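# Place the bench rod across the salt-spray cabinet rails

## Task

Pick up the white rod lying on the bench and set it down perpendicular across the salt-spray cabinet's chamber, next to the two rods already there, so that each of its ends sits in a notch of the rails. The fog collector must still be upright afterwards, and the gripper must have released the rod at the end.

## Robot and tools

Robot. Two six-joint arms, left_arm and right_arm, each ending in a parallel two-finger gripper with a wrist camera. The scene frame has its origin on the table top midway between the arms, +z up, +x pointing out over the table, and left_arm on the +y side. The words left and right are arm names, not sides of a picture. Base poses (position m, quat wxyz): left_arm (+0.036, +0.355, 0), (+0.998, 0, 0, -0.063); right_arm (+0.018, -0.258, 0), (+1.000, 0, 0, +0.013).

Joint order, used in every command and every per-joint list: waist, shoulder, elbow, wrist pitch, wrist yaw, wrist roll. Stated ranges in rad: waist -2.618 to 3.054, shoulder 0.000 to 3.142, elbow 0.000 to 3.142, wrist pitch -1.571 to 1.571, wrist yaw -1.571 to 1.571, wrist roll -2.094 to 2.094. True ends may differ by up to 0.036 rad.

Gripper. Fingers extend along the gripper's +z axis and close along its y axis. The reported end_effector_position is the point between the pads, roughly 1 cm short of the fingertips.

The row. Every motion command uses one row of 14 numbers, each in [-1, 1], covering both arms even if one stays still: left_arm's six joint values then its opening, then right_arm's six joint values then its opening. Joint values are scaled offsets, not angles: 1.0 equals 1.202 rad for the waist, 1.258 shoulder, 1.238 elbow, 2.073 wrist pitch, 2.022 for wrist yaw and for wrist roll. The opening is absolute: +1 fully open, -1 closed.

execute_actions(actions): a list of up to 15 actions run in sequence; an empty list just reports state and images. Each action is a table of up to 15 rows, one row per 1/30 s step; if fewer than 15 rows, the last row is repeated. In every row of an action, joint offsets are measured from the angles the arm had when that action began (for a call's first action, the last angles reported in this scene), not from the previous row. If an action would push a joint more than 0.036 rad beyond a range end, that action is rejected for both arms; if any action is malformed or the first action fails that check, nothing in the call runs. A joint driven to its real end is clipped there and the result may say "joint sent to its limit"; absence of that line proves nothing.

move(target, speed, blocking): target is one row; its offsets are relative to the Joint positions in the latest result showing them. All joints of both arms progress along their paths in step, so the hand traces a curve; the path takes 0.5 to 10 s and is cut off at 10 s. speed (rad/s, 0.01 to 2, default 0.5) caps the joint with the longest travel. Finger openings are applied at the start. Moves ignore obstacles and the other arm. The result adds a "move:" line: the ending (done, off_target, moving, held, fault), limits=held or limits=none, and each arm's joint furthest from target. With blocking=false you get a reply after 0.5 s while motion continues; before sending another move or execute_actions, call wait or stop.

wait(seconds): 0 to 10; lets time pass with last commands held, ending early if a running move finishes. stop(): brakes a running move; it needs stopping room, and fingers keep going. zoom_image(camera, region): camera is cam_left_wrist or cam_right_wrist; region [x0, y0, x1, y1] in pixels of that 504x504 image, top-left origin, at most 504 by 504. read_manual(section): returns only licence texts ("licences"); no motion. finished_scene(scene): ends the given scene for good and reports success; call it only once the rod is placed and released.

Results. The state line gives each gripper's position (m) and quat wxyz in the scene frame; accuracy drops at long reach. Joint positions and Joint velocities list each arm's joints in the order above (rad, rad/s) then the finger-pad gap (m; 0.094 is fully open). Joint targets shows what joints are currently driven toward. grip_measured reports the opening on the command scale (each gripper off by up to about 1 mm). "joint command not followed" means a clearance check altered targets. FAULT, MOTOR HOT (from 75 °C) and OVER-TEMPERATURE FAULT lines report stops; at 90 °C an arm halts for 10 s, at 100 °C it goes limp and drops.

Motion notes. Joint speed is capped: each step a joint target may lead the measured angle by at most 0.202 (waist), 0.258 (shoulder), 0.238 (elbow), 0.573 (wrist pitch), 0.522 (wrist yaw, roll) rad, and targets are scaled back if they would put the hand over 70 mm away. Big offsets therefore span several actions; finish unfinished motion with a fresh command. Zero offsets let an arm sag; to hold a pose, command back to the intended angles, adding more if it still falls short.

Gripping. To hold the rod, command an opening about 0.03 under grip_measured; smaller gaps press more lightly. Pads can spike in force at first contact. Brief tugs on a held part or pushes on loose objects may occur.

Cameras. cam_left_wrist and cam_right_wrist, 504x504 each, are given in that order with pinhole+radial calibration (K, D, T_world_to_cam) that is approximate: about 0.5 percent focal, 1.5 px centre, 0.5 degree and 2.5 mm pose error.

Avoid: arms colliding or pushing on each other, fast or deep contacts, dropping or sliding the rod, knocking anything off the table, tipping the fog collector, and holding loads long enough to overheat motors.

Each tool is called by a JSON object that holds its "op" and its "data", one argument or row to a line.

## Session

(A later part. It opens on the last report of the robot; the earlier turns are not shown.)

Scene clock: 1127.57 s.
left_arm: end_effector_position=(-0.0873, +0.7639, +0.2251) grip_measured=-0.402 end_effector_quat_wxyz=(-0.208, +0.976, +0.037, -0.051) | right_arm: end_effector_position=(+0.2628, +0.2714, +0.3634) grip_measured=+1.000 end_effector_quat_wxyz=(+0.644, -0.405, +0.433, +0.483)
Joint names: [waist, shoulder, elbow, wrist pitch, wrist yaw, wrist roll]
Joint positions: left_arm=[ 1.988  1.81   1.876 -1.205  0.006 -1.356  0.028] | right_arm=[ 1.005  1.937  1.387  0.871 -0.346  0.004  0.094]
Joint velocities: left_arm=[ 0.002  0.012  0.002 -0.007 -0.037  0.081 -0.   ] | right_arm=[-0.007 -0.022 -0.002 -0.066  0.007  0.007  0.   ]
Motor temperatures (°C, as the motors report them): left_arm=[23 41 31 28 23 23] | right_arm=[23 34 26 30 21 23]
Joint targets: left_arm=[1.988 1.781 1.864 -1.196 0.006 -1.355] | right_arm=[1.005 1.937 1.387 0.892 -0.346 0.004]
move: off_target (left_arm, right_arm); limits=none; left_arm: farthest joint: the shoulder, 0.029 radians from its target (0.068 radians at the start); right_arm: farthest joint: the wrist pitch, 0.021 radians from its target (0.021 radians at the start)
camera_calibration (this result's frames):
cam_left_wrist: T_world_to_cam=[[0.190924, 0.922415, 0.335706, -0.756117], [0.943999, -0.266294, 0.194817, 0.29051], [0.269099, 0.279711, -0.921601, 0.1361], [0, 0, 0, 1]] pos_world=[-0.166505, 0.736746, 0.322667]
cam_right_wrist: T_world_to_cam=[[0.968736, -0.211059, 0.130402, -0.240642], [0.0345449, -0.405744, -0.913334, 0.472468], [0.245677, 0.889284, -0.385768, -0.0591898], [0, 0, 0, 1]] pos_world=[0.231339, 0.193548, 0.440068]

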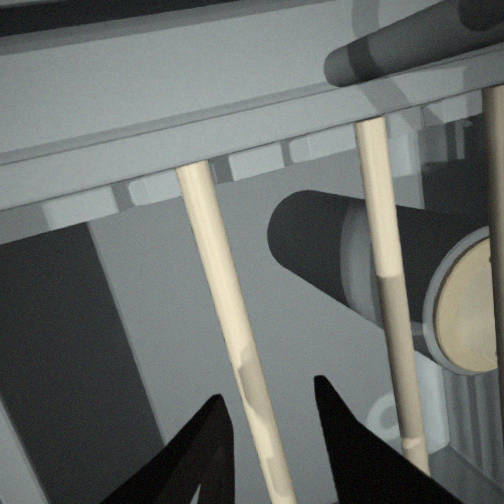

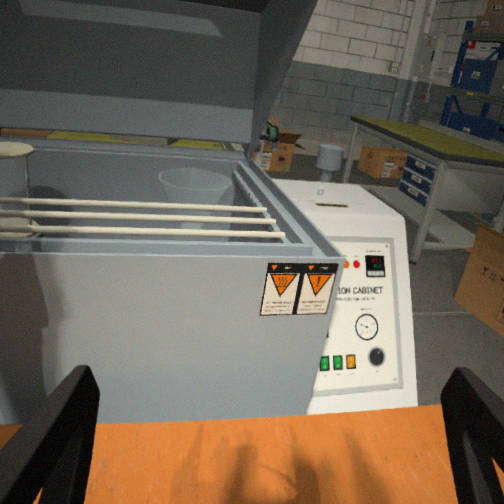

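{"op": "move", "data": {
  "target": [0,-0.040,-0.0856,0.036,0,0,-0.4, 0,0,0,0.01,0,0,1],
  "speed": 0.2
}}

Scene clock: 1134.57 s.
left_arm: end_effector_position=(-0.0865, +0.7611, +0.2068) grip_measured=-0.402 end_effector_quat_wxyz=(-0.203, +0.977, +0.037, -0.050) | right_arm: end_effector_position=(+0.2628, +0.2714, +0.3634) grip_measured=+1.000 end_effector_quat_wxyz=(+0.644, -0.405, +0.433, +0.483)
Joint names: [waist, shoulder, elbow, wrist pitch, wrist yaw, wrist roll]
Joint positions: left_arm=[ 1.988  1.789  1.778 -1.14   0.006 -1.356  0.028] | right_arm=[ 1.005  1.937  1.387  0.871 -0.346  0.004  0.094]
Joint velocities: left_arm=[ 0.002 -0.022  0.007  0.022  0.007 -0.007  0.   ] | right_arm=[ 0.012  0.027  0.007  0.007 -0.037 -0.022  0.   ]
Motor temperatures (°C, as the motors report them): left_arm=[23 42 30 28 23 23] | right_arm=[23 34 26 30 21 23]
Joint targets: left_arm=[1.988 1.760 1.769 -1.130 0.006 -1.356] | right_arm=[1.005 1.937 1.387 0.892 -0.346 0.004]
move: off_target (left_arm, right_arm); limits=none; left_arm: farthest joint: the shoulder, 0.029 radians from its target (0.051 radians at the start); right_arm: farthest joint: the wrist pitch, 0.021 radians from its target (0.021 radians at the start)
camera_calibration (this result's frames):
cam_left_wrist: T_world_to_cam=[[0.189906, 0.925804, 0.326838, -0.74845], [0.943391, -0.264272, 0.200431, 0.289816], [0.271934, 0.270273, -0.923582, 0.127637], [0, 0, 0, 1]] pos_world=[-0.165983, 0.735011, 0.304418]
cam_right_wrist: T_world_to_cam=[[0.968736, -0.211059, 0.130402, -0.240642], [0.0345449, -0.405744, -0.913334, 0.472468], [0.245677, 0.889284, -0.385768, -0.0591898], [0, 0, 0, 1]] pos_world=[0.231339, 0.193548, 0.440068]

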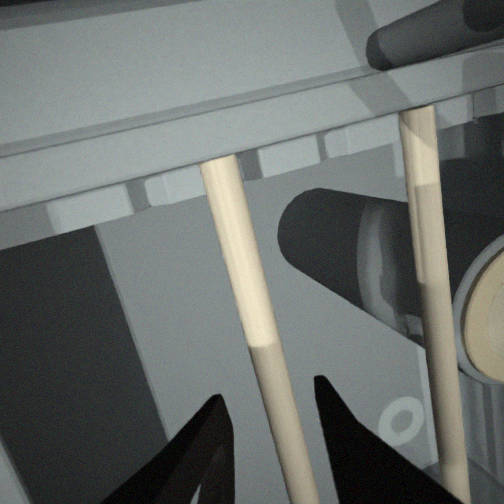

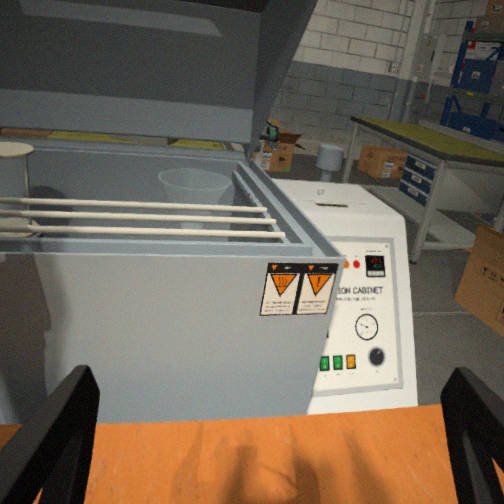

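{"op": "move", "data": {
  "target": [-0.011,0.041,0.051,0.002,0,0,-0.4, 0,0,0,0.01,0,0,1],
  "speed": 0.05
}}

Scene clock: 1157.13 s.
left_arm: end_effector_position=(-0.0869, +0.7712, +0.2061) grip_measured=-0.402 end_effector_quat_wxyz=(-0.205, +0.977, +0.034, -0.050) | right_arm: end_effector_position=(+0.2628, +0.2714, +0.3634) grip_measured=+1.000 end_effector_quat_wxyz=(+0.644, -0.405, +0.433, +0.483)
Joint names: [waist, shoulder, elbow, wrist pitch, wrist yaw, wrist roll]
Joint positions: left_arm=[ 1.982  1.824  1.818 -1.14   0.006 -1.356  0.028] | right_arm=[ 1.005  1.937  1.387  0.871 -0.346  0.004  0.094]
Joint velocities: left_arm=[-0.022  0.002  0.012  0.022  0.051  0.066  0.   ] | right_arm=[-0.002 -0.017 -0.002  0.007  0.022  0.037  0.   ]
Motor temperatures (°C, as the motors report them): left_arm=[23 43 31 28 23 23] | right_arm=[23 34 26 30 21 23]
Joint targets: left_arm=[1.975 1.840 1.842 -1.136 0.006 -1.356] | right_arm=[1.005 1.937 1.387 0.892 -0.346 0.004]
move: off_target (left_arm, right_arm); limits=none; left_arm: farthest joint: the elbow, 0.023 radians from its target (0.063 radians at the start); right_arm: farthest joint: the wrist pitch, 0.021 radians from its target (0.021 radians at the start)
camera_calibration (this result's frames):
cam_left_wrist: T_world_to_cam=[[0.19559, 0.923379, 0.330327, -0.755766], [0.9421, -0.270469, 0.198228, 0.298118], [0.272383, 0.272429, -0.922816, 0.122609], [0, 0, 0, 1]] pos_world=[-0.166433, 0.745088, 0.3037]
cam_right_wrist: T_world_to_cam=[[0.968736, -0.211059, 0.130402, -0.240642], [0.0345449, -0.405744, -0.913334, 0.472468], [0.245677, 0.889284, -0.385768, -0.0591898], [0, 0, 0, 1]] pos_world=[0.231339, 0.193548, 0.440068]

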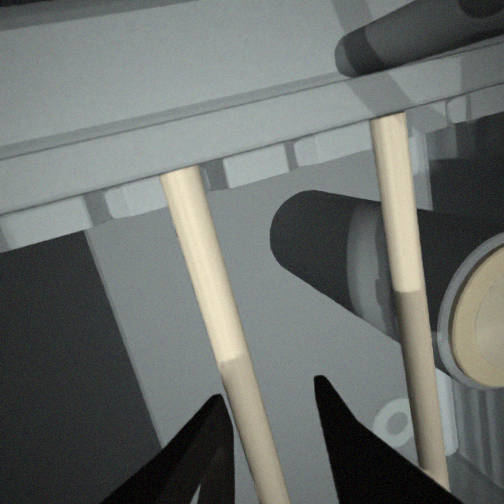

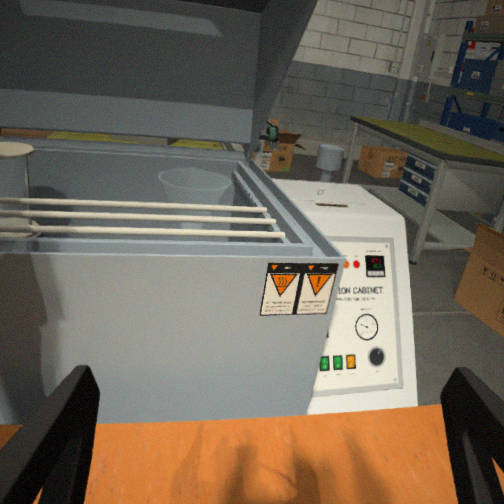

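{"op": "execute_actions", "data": {
  "actions": [
    [[-0.0058,0.0127,0.0194,0.002,0,0,-0.42,0,0,0,0.01,0,0,1],[-0.0058,0.0127,0.0194,0.002,0,0,-0.435,0,0,0,0.01,0,0,1],[-0.0058,0.0127,0.0194,0.002,0,0,-0.45,0,0,0,0.01,0,0,1],[-0.0058,0.0127,0.0194,0.002,0,0,-0.465,0,0,0,0.01,0,0,1],[-0.0058,0.0127,0.0194,0.002,0,0,-0.48,0,0,0,0.01,0,0,1],[-0.0058,0.0127,0.0194,0.002,0,0,-0.495,0,0,0,0.01,0,0,1],[-0.0058,0.0127,0.0194,0.002,0,0,-0.51,0,0,0,0.01,0,0,1],[-0.0058,0.0127,0.0194,0.002,0,0,-0.525,0,0,0,0.01,0,0,1],[-0.0058,0.0127,0.0194,0.002,0,0,-0.54,0,0,0,0.01,0,0,1],[-0.0058,0.0127,0.0194,0.002,0,0,-0.555,0,0,0,0.01,0,0,1],[-0.0058,0.0127,0.0194,0.002,0,0,-0.57,0,0,0,0.01,0,0,1],[-0.0058,0.0127,0.0194,0.002,0,0,-0.585,0,0,0,0.01,0,0,1],[-0.0058,0.0127,0.0194,0.002,0,0,-0.6,0,0,0,0.01,0,0,1],[-0.0058,0.0127,0.0194,0.002,0,0,-0.615,0,0,0,0.01,0,0,1],[-0.0058,0.0127,0.0194,0.002,0,0,-0.63,0,0,0,0.01,0,0,1]]
  ]
}}

Scene clock: 1169.33 s.
left_arm: end_effector_position=(-0.0869, +0.7712, +0.2061) grip_measured=-0.621 end_effector_quat_wxyz=(-0.205, +0.977, +0.034, -0.050) | right_arm: end_effector_position=(+0.2628, +0.2714, +0.3634) grip_measured=+1.000 end_effector_quat_wxyz=(+0.644, -0.405, +0.433, +0.483)
Joint names: [waist, shoulder, elbow, wrist pitch, wrist yaw, wrist roll]
Joint positions: left_arm=[ 1.982  1.824  1.818 -1.14   0.006 -1.356  0.018] | right_arm=[ 1.005  1.937  1.387  0.871 -0.346  0.004  0.094]
Joint velocities: left_arm=[ 0.012 -0.027 -0.007  0.081 -0.037  0.022 -0.014] | right_arm=[-0.002 -0.002  0.007 -0.081 -0.037  0.022  0.   ]
Motor temperatures (°C, as the motors report them): left_arm=[23 41 32 28 23 23] | right_arm=[23 34 26 30 21 23]
Joint targets: left_arm=[1.975 1.840 1.842 -1.136 0.006 -1.356] | right_arm=[1.005 1.937 1.387 0.892 -0.346 0.004]
camera_calibration (this result's frames):
cam_left_wrist: T_world_to_cam=[[0.19559, 0.923379, 0.330327, -0.755766], [0.9421, -0.270469, 0.198228, 0.298118], [0.272383, 0.272429, -0.922816, 0.122609], [0, 0, 0, 1]] pos_world=[-0.166433, 0.745088, 0.3037]
cam_right_wrist: T_world_to_cam=[[0.968736, -0.211059, 0.130402, -0.240642], [0.0345449, -0.405744, -0.913334, 0.472468], [0.245677, 0.889284, -0.385768, -0.0591898], [0, 0, 0, 1]] pos_world=[0.231339, 0.193548, 0.440068]

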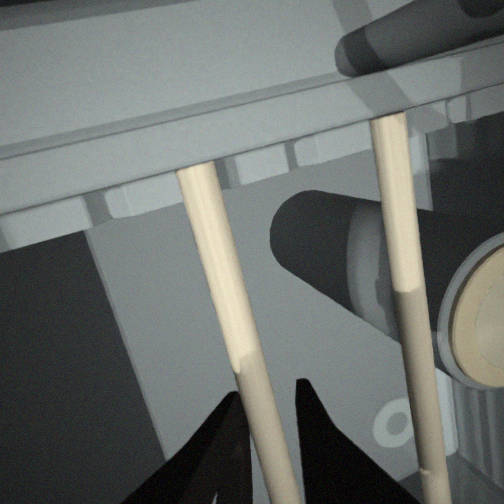

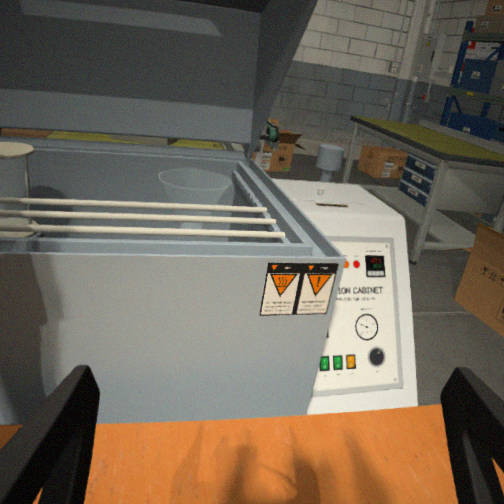

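The rod moved toward the notch. Continue closing slowly.

{"op": "execute_actions", "data": {
  "actions": [
    [[-0.0058,0.0127,0.0194,0.002,0,0,-0.64,0,0,0,0.01,0,0,1],[-0.0058,0.0127,0.0194,0.002,0,0,-0.65,0,0,0,0.01,0,0,1],[-0.0058,0.0127,0.0194,0.002,0,0,-0.66,0,0,0,0.01,0,0,1],[-0.0058,0.0127,0.0194,0.002,0,0,-0.67,0,0,0,0.01,0,0,1],[-0.0058,0.0127,0.0194,0.002,0,0,-0.68,0,0,0,0.01,0,0,1],[-0.0058,0.0127,0.0194,0.002,0,0,-0.69,0,0,0,0.01,0,0,1],[-0.0058,0.0127,0.0194,0.002,0,0,-0.70,0,0,0,0.01,0,0,1],[-0.0058,0.0127,0.0194,0.002,0,0,-0.71,0,0,0,0.01,0,0,1],[-0.0058,0.0127,0.0194,0.002,0,0,-0.72,0,0,0,0.01,0,0,1],[-0.0058,0.0127,0.0194,0.002,0,0,-0.73,0,0,0,0.01,0,0,1],[-0.0058,0.0127,0.0194,0.002,0,0,-0.74,0,0,0,0.01,0,0,1],[-0.0058,0.0127,0.0194,0.002,0,0,-0.75,0,0,0,0.01,0,0,1],[-0.0058,0.0127,0.0194,0.002,0,0,-0.75,0,0,0,0.01,0,0,1],[-0.0058,0.0127,0.0194,0.002,0,0,-0.75,0,0,0,0.01,0,0,1],[-0.0058,0.0127,0.0194,0.002,0,0,-0.75,0,0,0,0.01,0,0,1]]
  ]
}}

{"op": "zoom_image", "data": {
  "camera": "cam_left_wrist",
  "region": [120, 90, 440, 270]
}}

Scene clock: 1178.83 s.
left_arm: end_effector_position=(-0.0869, +0.7712, +0.2061) grip_measured=-0.748 end_effector_quat_wxyz=(-0.205, +0.977, +0.034, -0.050) | right_arm: end_effector_position=(+0.2628, +0.2714, +0.3634) grip_measured=+1.000 end_effector_quat_wxyz=(+0.644, -0.405, +0.433, +0.483)
Joint names: [waist, shoulder, elbow, wrist pitch, wrist yaw, wrist roll]
Joint positions: left_arm=[ 1.982  1.824  1.818 -1.14   0.006 -1.356  0.012] | right_arm=[ 1.005  1.937  1.387  0.871 -0.346  0.004  0.094]
Joint velocities: left_arm=[ 0.012 -0.002  0.017 -0.022 -0.022  0.051  0.   ] | right_arm=[ 0.012 -0.002 -0.017  0.037 -0.066 -0.051  0.   ]
Motor temperatures (°C, as the motors report them): left_arm=[23 41 32 28 23 23] | right_arm=[23 34 26 30 21 23]
Joint targets: left_arm=[1.975 1.840 1.842 -1.136 0.006 -1.356] | right_arm=[1.005 1.937 1.387 0.892 -0.346 0.004]
camera_calibration (this result's frames):
cam_left_wrist: T_world_to_cam=[[0.19559, 0.923379, 0.330327, -0.755766], [0.9421, -0.270469, 0.198228, 0.298118], [0.272383, 0.272429, -0.922816, 0.122609], [0, 0, 0, 1]] pos_world=[-0.166433, 0.745088, 0.3037]
cam_right_wrist: T_world_to_cam=[[0.968736, -0.211059, 0.130402, -0.240642], [0.0345449, -0.405744, -0.913334, 0.472468], [0.245677, 0.889284, -0.385768, -0.0591898], [0, 0, 0, 1]] pos_world=[0.231339, 0.193548, 0.440068]

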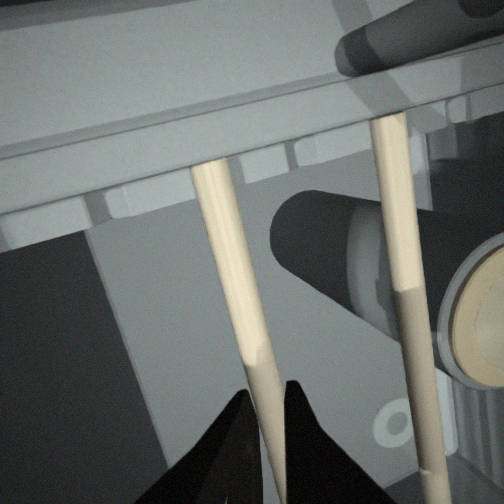

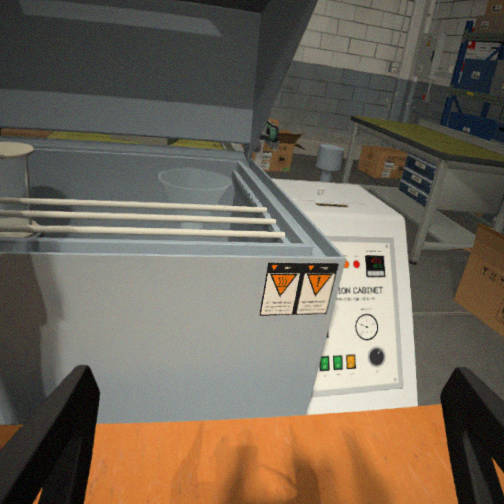

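Region (120, 90, 440, 270) of cam_left_wrist's 504x504 image, scaled by 1.575, with more detail than that image has; it fills the top 284 rows of this view, and the rest is white.

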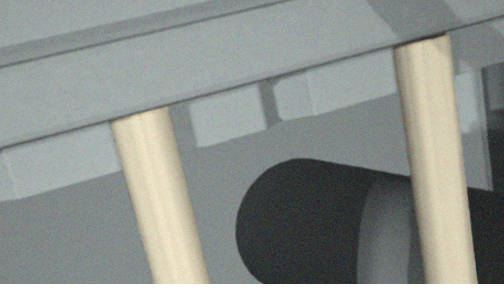

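{"op": "execute_actions", "data": {
  "actions": [
    [[-0.0058,0.0127,0.0194,0.002,0,0,-0.755,0,0,0,0.01,0,0,1],[-0.0058,0.0127,0.0194,0.002,0,0,-0.76,0,0,0,0.01,0,0,1],[-0.0058,0.0127,0.0194,0.002,0,0,-0.765,0,0,0,0.01,0,0,1],[-0.0058,0.0127,0.0194,0.002,0,0,-0.77,0,0,0,0.01,0,0,1],[-0.0058,0.0127,0.0194,0.002,0,0,-0.775,0,0,0,0.01,0,0,1],[-0.0058,0.0127,0.0194,0.002,0,0,-0.78,0,0,0,0.01,0,0,1],[-0.0058,0.0127,0.0194,0.002,0,0,-0.785,0,0,0,0.01,0,0,1],[-0.0058,0.0127,0.0194,0.002,0,0,-0.79,0,0,0,0.01,0,0,1],[-0.0058,0.0127,0.0194,0.002,0,0,-0.795,0,0,0,0.01,0,0,1],[-0.0058,0.0127,0.0194,0.002,0,0,-0.80,0,0,0,0.01,0,0,1]]
  ]
}}

{"op": "zoom_image", "data": {
  "camera": "cam_left_wrist",
  "region": [160, 120, 300, 220]
}}

Scene clock: 1195.17 s.
left_arm: end_effector_position=(-0.0869, +0.7711, +0.2061) grip_measured=-0.798 end_effector_quat_wxyz=(-0.204, +0.977, +0.034, -0.049) | right_arm: end_effector_position=(+0.2628, +0.2714, +0.3634) grip_measured=+1.000 end_effector_quat_wxyz=(+0.644, -0.405, +0.433, +0.483)
Joint names: [waist, shoulder, elbow, wrist pitch, wrist yaw, wrist roll]
Joint positions: left_arm=[ 1.982  1.824  1.818 -1.14   0.006 -1.356  0.01 ] | right_arm=[ 1.005  1.937  1.387  0.871 -0.346  0.004  0.094]
Joint velocities: left_arm=[-0.002 -0.017  0.007  0.095  0.007  0.007 -0.001] | right_arm=[-0.012 -0.007 -0.007  0.095 -0.051  0.007  0.   ]
Motor temperatures (°C, as the motors report them): left_arm=[23 40 33 28 23 23] | right_arm=[23 34 26 30 21 23]
Joint targets: left_arm=[1.975 1.840 1.842 -1.136 0.006 -1.356] | right_arm=[1.005 1.937 1.387 0.892 -0.346 0.004]
camera_calibration (this result's frames):
cam_left_wrist: T_world_to_cam=[[0.195554, 0.9235, 0.33001, -0.755712], [0.942079, -0.270396, 0.198429, 0.297981], [0.272482, 0.272092, -0.922887, 0.122873], [0, 0, 0, 1]] pos_world=[-0.166419, 0.74504, 0.303662]
cam_right_wrist: T_world_to_cam=[[0.968736, -0.211059, 0.130402, -0.240642], [0.0345449, -0.405744, -0.913334, 0.472468], [0.245677, 0.889284, -0.385768, -0.0591898], [0, 0, 0, 1]] pos_world=[0.231339, 0.193548, 0.440068]

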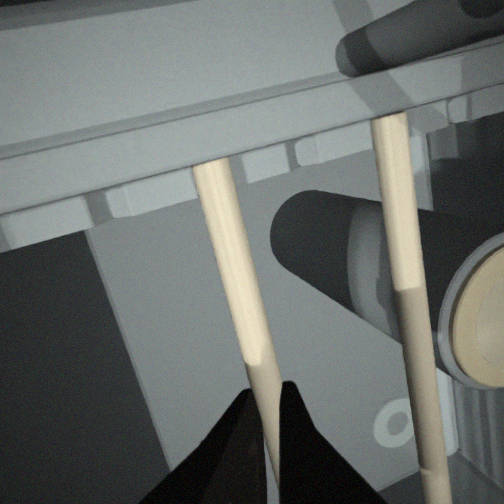

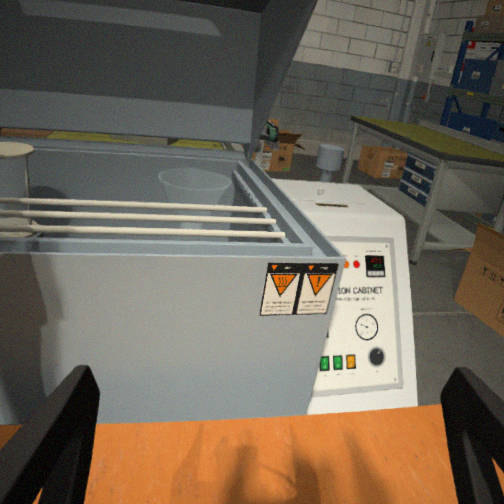

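Region (160, 120, 300, 220) of cam_left_wrist's 504x504 image, scaled by 3.600, with more detail than that image has; it fills the top 360 rows of this view, and the rest is white.

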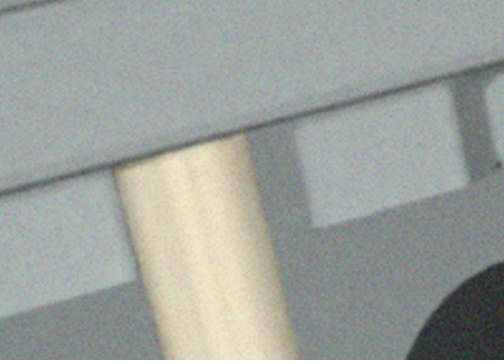

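{"op": "zoom_image", "data": {
  "camera": "cam_left_wrist",
  "region": [320, 80, 460, 180]
}}

Region (320, 80, 460, 180) of cam_left_wrist's 504x504 image, scaled by 3.600, with more detail than that image has; it fills the top 360 rows of this view, and the rest is white.

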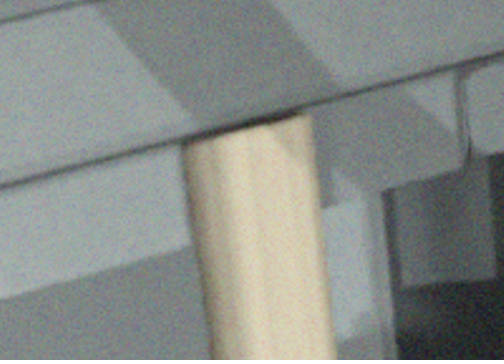

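{"op": "move", "data": {
  "target": [-0.0075,0.0211,0.0291,0.002,0,0,-0.80, 0,0,0,0.01,0,0,1],
  "speed": 0.03
}}

{"op": "zoom_image", "data": {
  "camera": "cam_left_wrist",
  "region": [140, 110, 320, 230]
}}

Scene clock: 1215.07 s.
left_arm: end_effector_position=(-0.0871, +0.7721, +0.2075) grip_measured=-0.798 end_effector_quat_wxyz=(-0.205, +0.977, +0.034, -0.049) | right_arm: end_effector_position=(+0.2628, +0.2714, +0.3634) grip_measured=+1.000 end_effector_quat_wxyz=(+0.644, -0.405, +0.433, +0.483)
Joint names: [waist, shoulder, elbow, wrist pitch, wrist yaw, wrist roll]
Joint positions: left_arm=[ 1.982  1.829  1.83  -1.146  0.006 -1.356  0.01 ] | right_arm=[ 1.005  1.937  1.387  0.871 -0.346  0.004  0.094]
Joint velocities: left_arm=[-0.022 -0.002  0.002 -0.022  0.037 -0.022 -0.   ] | right_arm=[ 0.007  0.007 -0.002  0.007 -0.007 -0.007  0.   ]
Motor temperatures (°C, as the motors report them): left_arm=[23 40 33 28 23 23] | right_arm=[23 34 26 30 21 23]
Joint targets: left_arm=[1.973 1.851 1.854 -1.136 0.006 -1.356] | right_arm=[1.005 1.937 1.387 0.892 -0.346 0.004]
move: off_target (left_arm, right_arm); limits=none; left_arm: farthest joint: the elbow, 0.025 radians from its target (0.036 radians at the start); right_arm: farthest joint: the wrist pitch, 0.021 radians from its target (0.021 radians at the start)
camera_calibration (this result's frames):
cam_left_wrist: T_world_to_cam=[[0.19566, 0.923195, 0.330799, -0.756992], [0.942013, -0.270709, 0.198315, 0.298442], [0.272634, 0.272815, -0.922628, 0.123381], [0, 0, 0, 1]] pos_world=[-0.166661, 0.745982, 0.305062]
cam_right_wrist: T_world_to_cam=[[0.968736, -0.211059, 0.130402, -0.240642], [0.0345449, -0.405744, -0.913334, 0.472468], [0.245677, 0.889284, -0.385768, -0.0591898], [0, 0, 0, 1]] pos_world=[0.231339, 0.193548, 0.440068]

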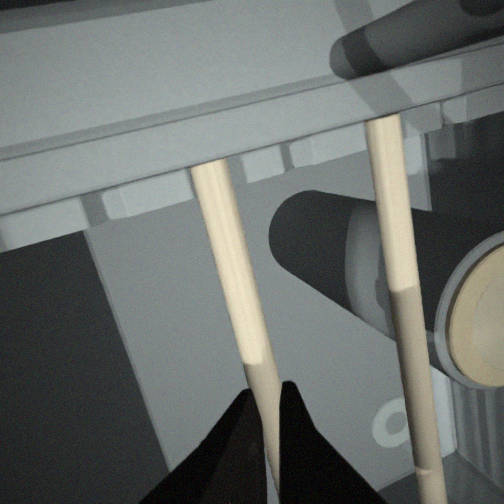

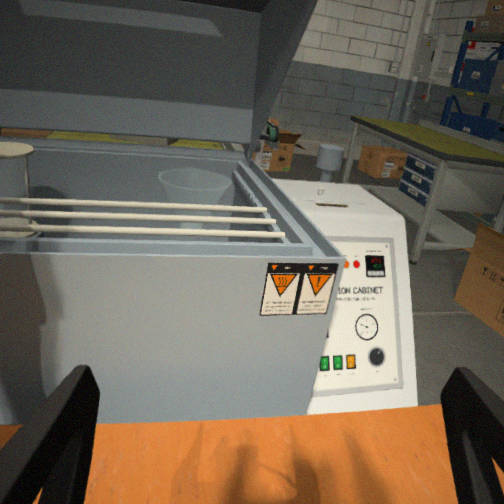

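Region (140, 110, 320, 230) of cam_left_wrist's 504x504 image, scaled by 2.800, with more detail than that image has.

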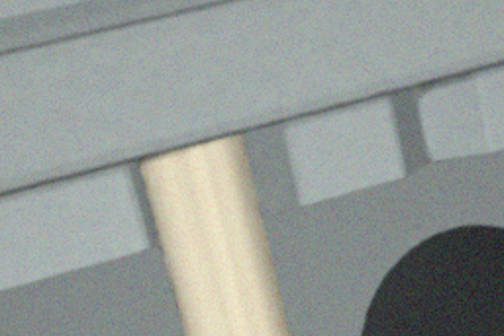

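{"op": "move", "data": {
  "target": [-0.010,0.0246,0.0246,0.003,0,0,-0.80, 0,0,0,0.01,0,0,1],
  "speed": 0.03
}}

{"op": "zoom_image", "data": {
  "camera": "cam_left_wrist",
  "region": [140, 110, 320, 230]
}}

Scene clock: 1229.23 s.
left_arm: end_effector_position=(-0.0866, +0.7721, +0.2074) grip_measured=-0.798 end_effector_quat_wxyz=(-0.205, +0.977, +0.034, -0.049) | right_arm: end_effector_position=(+0.2628, +0.2714, +0.3634) grip_measured=+1.000 end_effector_quat_wxyz=(+0.644, -0.405, +0.433, +0.483)
Joint names: [waist, shoulder, elbow, wrist pitch, wrist yaw, wrist roll]
Joint positions: left_arm=[ 1.981  1.829  1.83  -1.147  0.006 -1.356  0.01 ] | right_arm=[ 1.005  1.937  1.387  0.871 -0.346  0.004  0.094]
Joint velocities: left_arm=[-0.007  0.007 -0.007 -0.051  0.022  0.022  0.   ] | right_arm=[ 0.007 -0.012 -0.012 -0.037 -0.022  0.022  0.   ]
Motor temperatures (°C, as the motors report them): left_arm=[23 40 33 28 23 23] | right_arm=[23 34 26 30 21 23]
Joint targets: left_arm=[1.970 1.860 1.860 -1.140 0.006 -1.356] | right_arm=[1.005 1.937 1.387 0.892 -0.346 0.004]
move: off_target (left_arm, right_arm); limits=none; left_arm: farthest joint: the shoulder, 0.031 radians from its target (0.031 radians at the start); right_arm: farthest joint: the wrist pitch, 0.021 radians from its target (0.021 radians at the start)
camera_calibration (this result's frames):
cam_left_wrist: T_world_to_cam=[[0.196646, 0.923212, 0.330166, -0.756842], [0.94166, -0.271641, 0.198716, 0.298562], [0.273144, 0.271827, -0.922769, 0.124009], [0, 0, 0, 1]] pos_world=[-0.166186, 0.746118, 0.304986]
cam_right_wrist: T_world_to_cam=[[0.968736, -0.211059, 0.130402, -0.240642], [0.0345449, -0.405744, -0.913334, 0.472468], [0.245677, 0.889284, -0.385768, -0.0591898], [0, 0, 0, 1]] pos_world=[0.231339, 0.193548, 0.440068]

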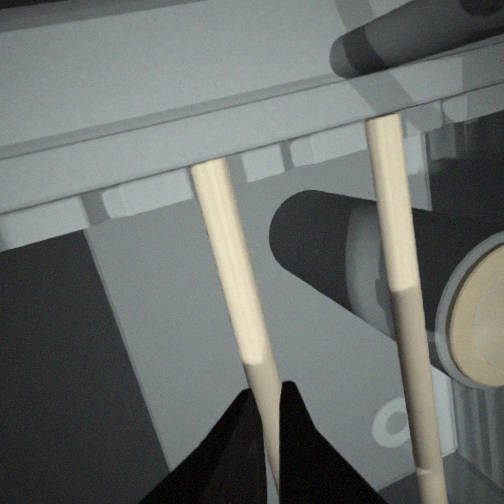

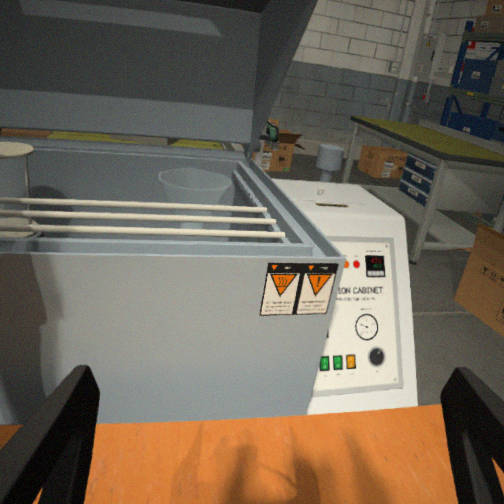

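Region (140, 110, 320, 230) of cam_left_wrist's 504x504 image, scaled by 2.800, with more detail than that image has.

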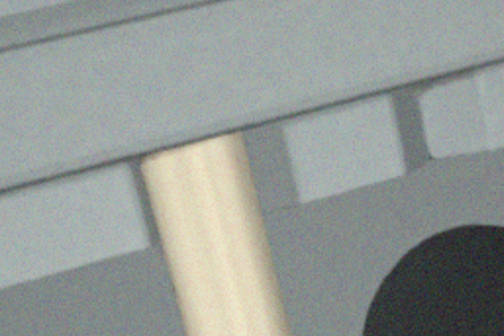

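{"op": "execute_actions", "data": {
  "actions": [
    [[0,0.008,0.015,0,0,0,-0.78,0,0,0,0.01,0,0,1],[0,0.006,0.015,0,0,0,-0.76,0,0,0,0.01,0,0,1],[0,0.004,0.015,0,0,0,-0.74,0,0,0,0.01,0,0,1],[0,0.002,0.015,0,0,0,-0.72,0,0,0,0.01,0,0,1],[0,0,0.015,0,0,0,-0.70,0,0,0,0.01,0,0,1],[0,0,0.015,0,0,0,-0.67,0,0,0,0.01,0,0,1],[0,0,0.015,0,0,0,-0.64,0,0,0,0.01,0,0,1],[0,0,0.015,0,0,0,-0.61,0,0,0,0.01,0,0,1],[0,0,0.015,0,0,0,-0.58,0,0,0,0.01,0,0,1],[0,0,0.015,0,0,0,-0.55,0,0,0,0.01,0,0,1],[0,0,0.015,0,0,0,-0.52,0,0,0,0.01,0,0,1],[0,0,0.015,0,0,0,-0.5,0,0,0,0.01,0,0,1],[0,0,0.015,0,0,0,-0.5,0,0,0,0.01,0,0,1],[0,0,0.015,0,0,0,-0.5,0,0,0,0.01,0,0,1],[0,0,0.015,0,0,0,-0.5,0,0,0,0.01,0,0,1]]
  ]
}}

{"op": "zoom_image", "data": {
  "camera": "cam_left_wrist",
  "region": [140, 90, 440, 290]
}}

Scene clock: 1244.00 s.
left_arm: end_effector_position=(-0.0866, +0.7721, +0.2074) grip_measured=-0.503 end_effector_quat_wxyz=(-0.205, +0.977, +0.034, -0.049) | right_arm: end_effector_position=(+0.2628, +0.2714, +0.3634) grip_measured=+1.000 end_effector_quat_wxyz=(+0.644, -0.405, +0.433, +0.483)
Joint names: [waist, shoulder, elbow, wrist pitch, wrist yaw, wrist roll]
Joint positions: left_arm=[ 1.981  1.829  1.83  -1.147  0.006 -1.356  0.023] | right_arm=[ 1.005  1.937  1.387  0.871 -0.346  0.004  0.094]
Joint velocities: left_arm=[-0.007  0.002 -0.002 -0.081 -0.051  0.022 -0.001] | right_arm=[ 0.007  0.002 -0.007 -0.037 -0.051  0.051  0.   ]
Motor temperatures (°C, as the motors report them): left_arm=[23 39 34 28 23 23] | right_arm=[23 34 26 30 21 23]
Joint targets: left_arm=[1.981 1.829 1.848 -1.147 0.006 -1.356] | right_arm=[1.005 1.937 1.387 0.892 -0.346 0.004]
camera_calibration (this result's frames):
cam_left_wrist: T_world_to_cam=[[0.196646, 0.923212, 0.330166, -0.756842], [0.94166, -0.271641, 0.198716, 0.298562], [0.273144, 0.271827, -0.922769, 0.124009], [0, 0, 0, 1]] pos_world=[-0.166186, 0.746118, 0.304986]
cam_right_wrist: T_world_to_cam=[[0.968736, -0.211059, 0.130402, -0.240642], [0.0345449, -0.405744, -0.913334, 0.472468], [0.245677, 0.889284, -0.385768, -0.0591898], [0, 0, 0, 1]] pos_world=[0.231339, 0.193548, 0.440068]

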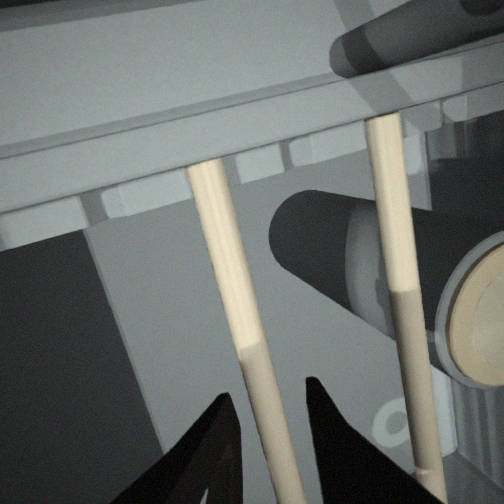

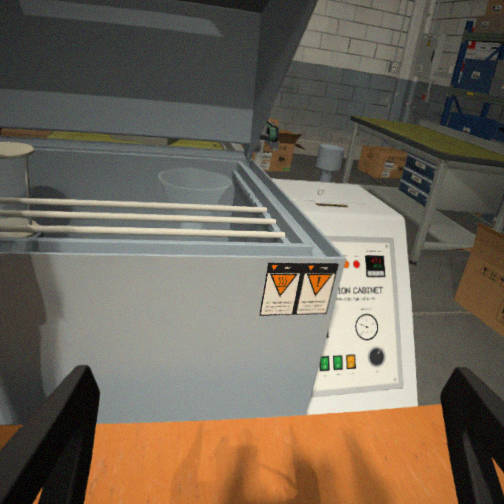

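Region (140, 90, 440, 290) of cam_left_wrist's 504x504 image, scaled by 1.680, with more detail than that image has.

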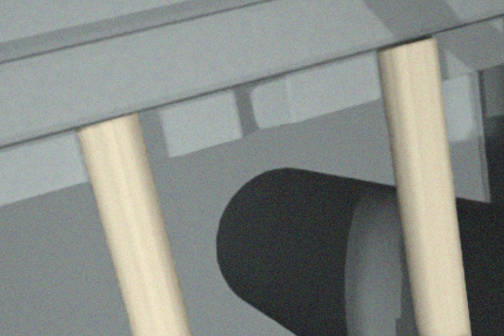

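{"op": "move", "data": {
  "target": [0,-0.036,0.150,-0.093,0,0,-0.5, 0,0,0,0.01,0,0,1],
  "speed": 0.25
}}

Scene clock: 1282.60 s.
left_arm: end_effector_position=(-0.0813, +0.7540, +0.2550) grip_measured=-0.502 end_effector_quat_wxyz=(-0.210, +0.976, +0.033, -0.051) | right_arm: end_effector_position=(+0.2628, +0.2714, +0.3634) grip_measured=+1.000 end_effector_quat_wxyz=(+0.644, -0.405, +0.433, +0.483)
Joint names: [waist, shoulder, elbow, wrist pitch, wrist yaw, wrist roll]
Joint positions: left_arm=[ 1.981  1.806  1.995 -1.324  0.006 -1.356  0.023] | right_arm=[ 1.005  1.937  1.387  0.871 -0.346  0.004  0.094]
Joint velocities: left_arm=[-0.002  0.002 -0.007 -0.051 -0.037 -0.007  0.   ] | right_arm=[-0.007 -0.012  0.002  0.022 -0.022  0.007  0.   ]
Motor temperatures (°C, as the motors report them): left_arm=[23 41 33 28 23 23] | right_arm=[23 34 26 30 21 23]
Joint targets: left_arm=[1.981 1.784 2.015 -1.340 0.006 -1.356] | right_arm=[1.005 1.937 1.387 0.892 -0.346 0.004]
move: off_target (left_arm, right_arm); limits=none; left_arm: farthest joint: the shoulder, 0.023 radians from its target (0.045 radians at the start); right_arm: farthest joint: the wrist pitch, 0.021 radians from its target (0.021 radians at the start)
camera_calibration (this result's frames):
cam_left_wrist: T_world_to_cam=[[0.19776, 0.91941, 0.339966, -0.756472], [0.94231, -0.273861, 0.192489, 0.282526], [0.270079, 0.282287, -0.920528, 0.162705], [0, 0, 0, 1]] pos_world=[-0.16057, 0.726952, 0.352566]
cam_right_wrist: T_world_to_cam=[[0.968736, -0.211059, 0.130402, -0.240642], [0.0345449, -0.405744, -0.913334, 0.472468], [0.245677, 0.889284, -0.385768, -0.0591898], [0, 0, 0, 1]] pos_world=[0.231339, 0.193548, 0.440068]

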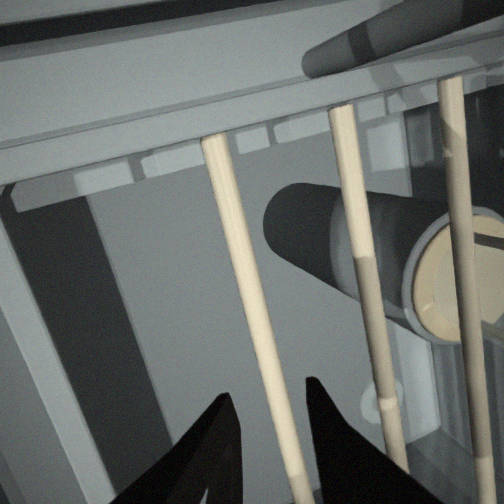

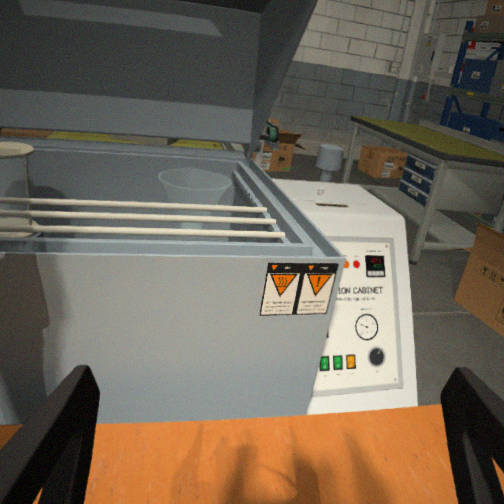

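{"op": "zoom_image", "data": {
  "camera": "cam_left_wrist",
  "region": [60, 60, 500, 240]
}}

{"op": "zoom_image", "data": {
  "camera": "cam_right_wrist",
  "region": [200, 180, 320, 260]
}}

Region (60, 60, 500, 240) of cam_left_wrist's 504x504 image, scaled by 1.145, with more detail than that image has; it fills the top 206 rows of this view, and the rest is white.

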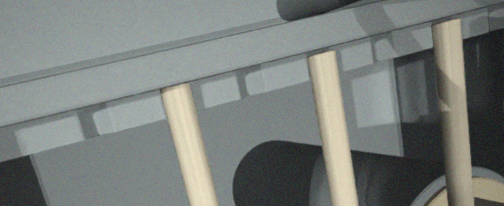

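Region (200, 180, 320, 260) of cam_right_wrist's 504x504 image, scaled by 4.200, with more detail than that image has.

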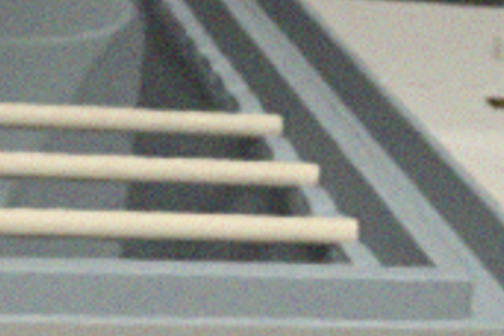

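{"op": "zoom_image", "data": {
  "camera": "cam_right_wrist",
  "region": [250, 200, 300, 245]
}}

Region (250, 200, 300, 245) of cam_right_wrist's 504x504 image, scaled by 10.080, with more detail than that image has; it fills the top 454 rows of this view, and the rest is white.

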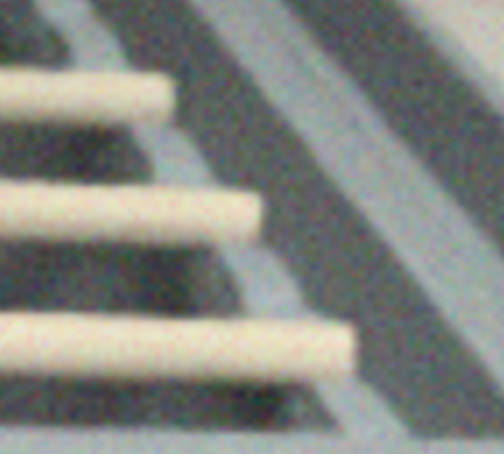

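{"op": "finished_scene", "data": {
  "scene": 1
}}

The scene is finished: the task was done.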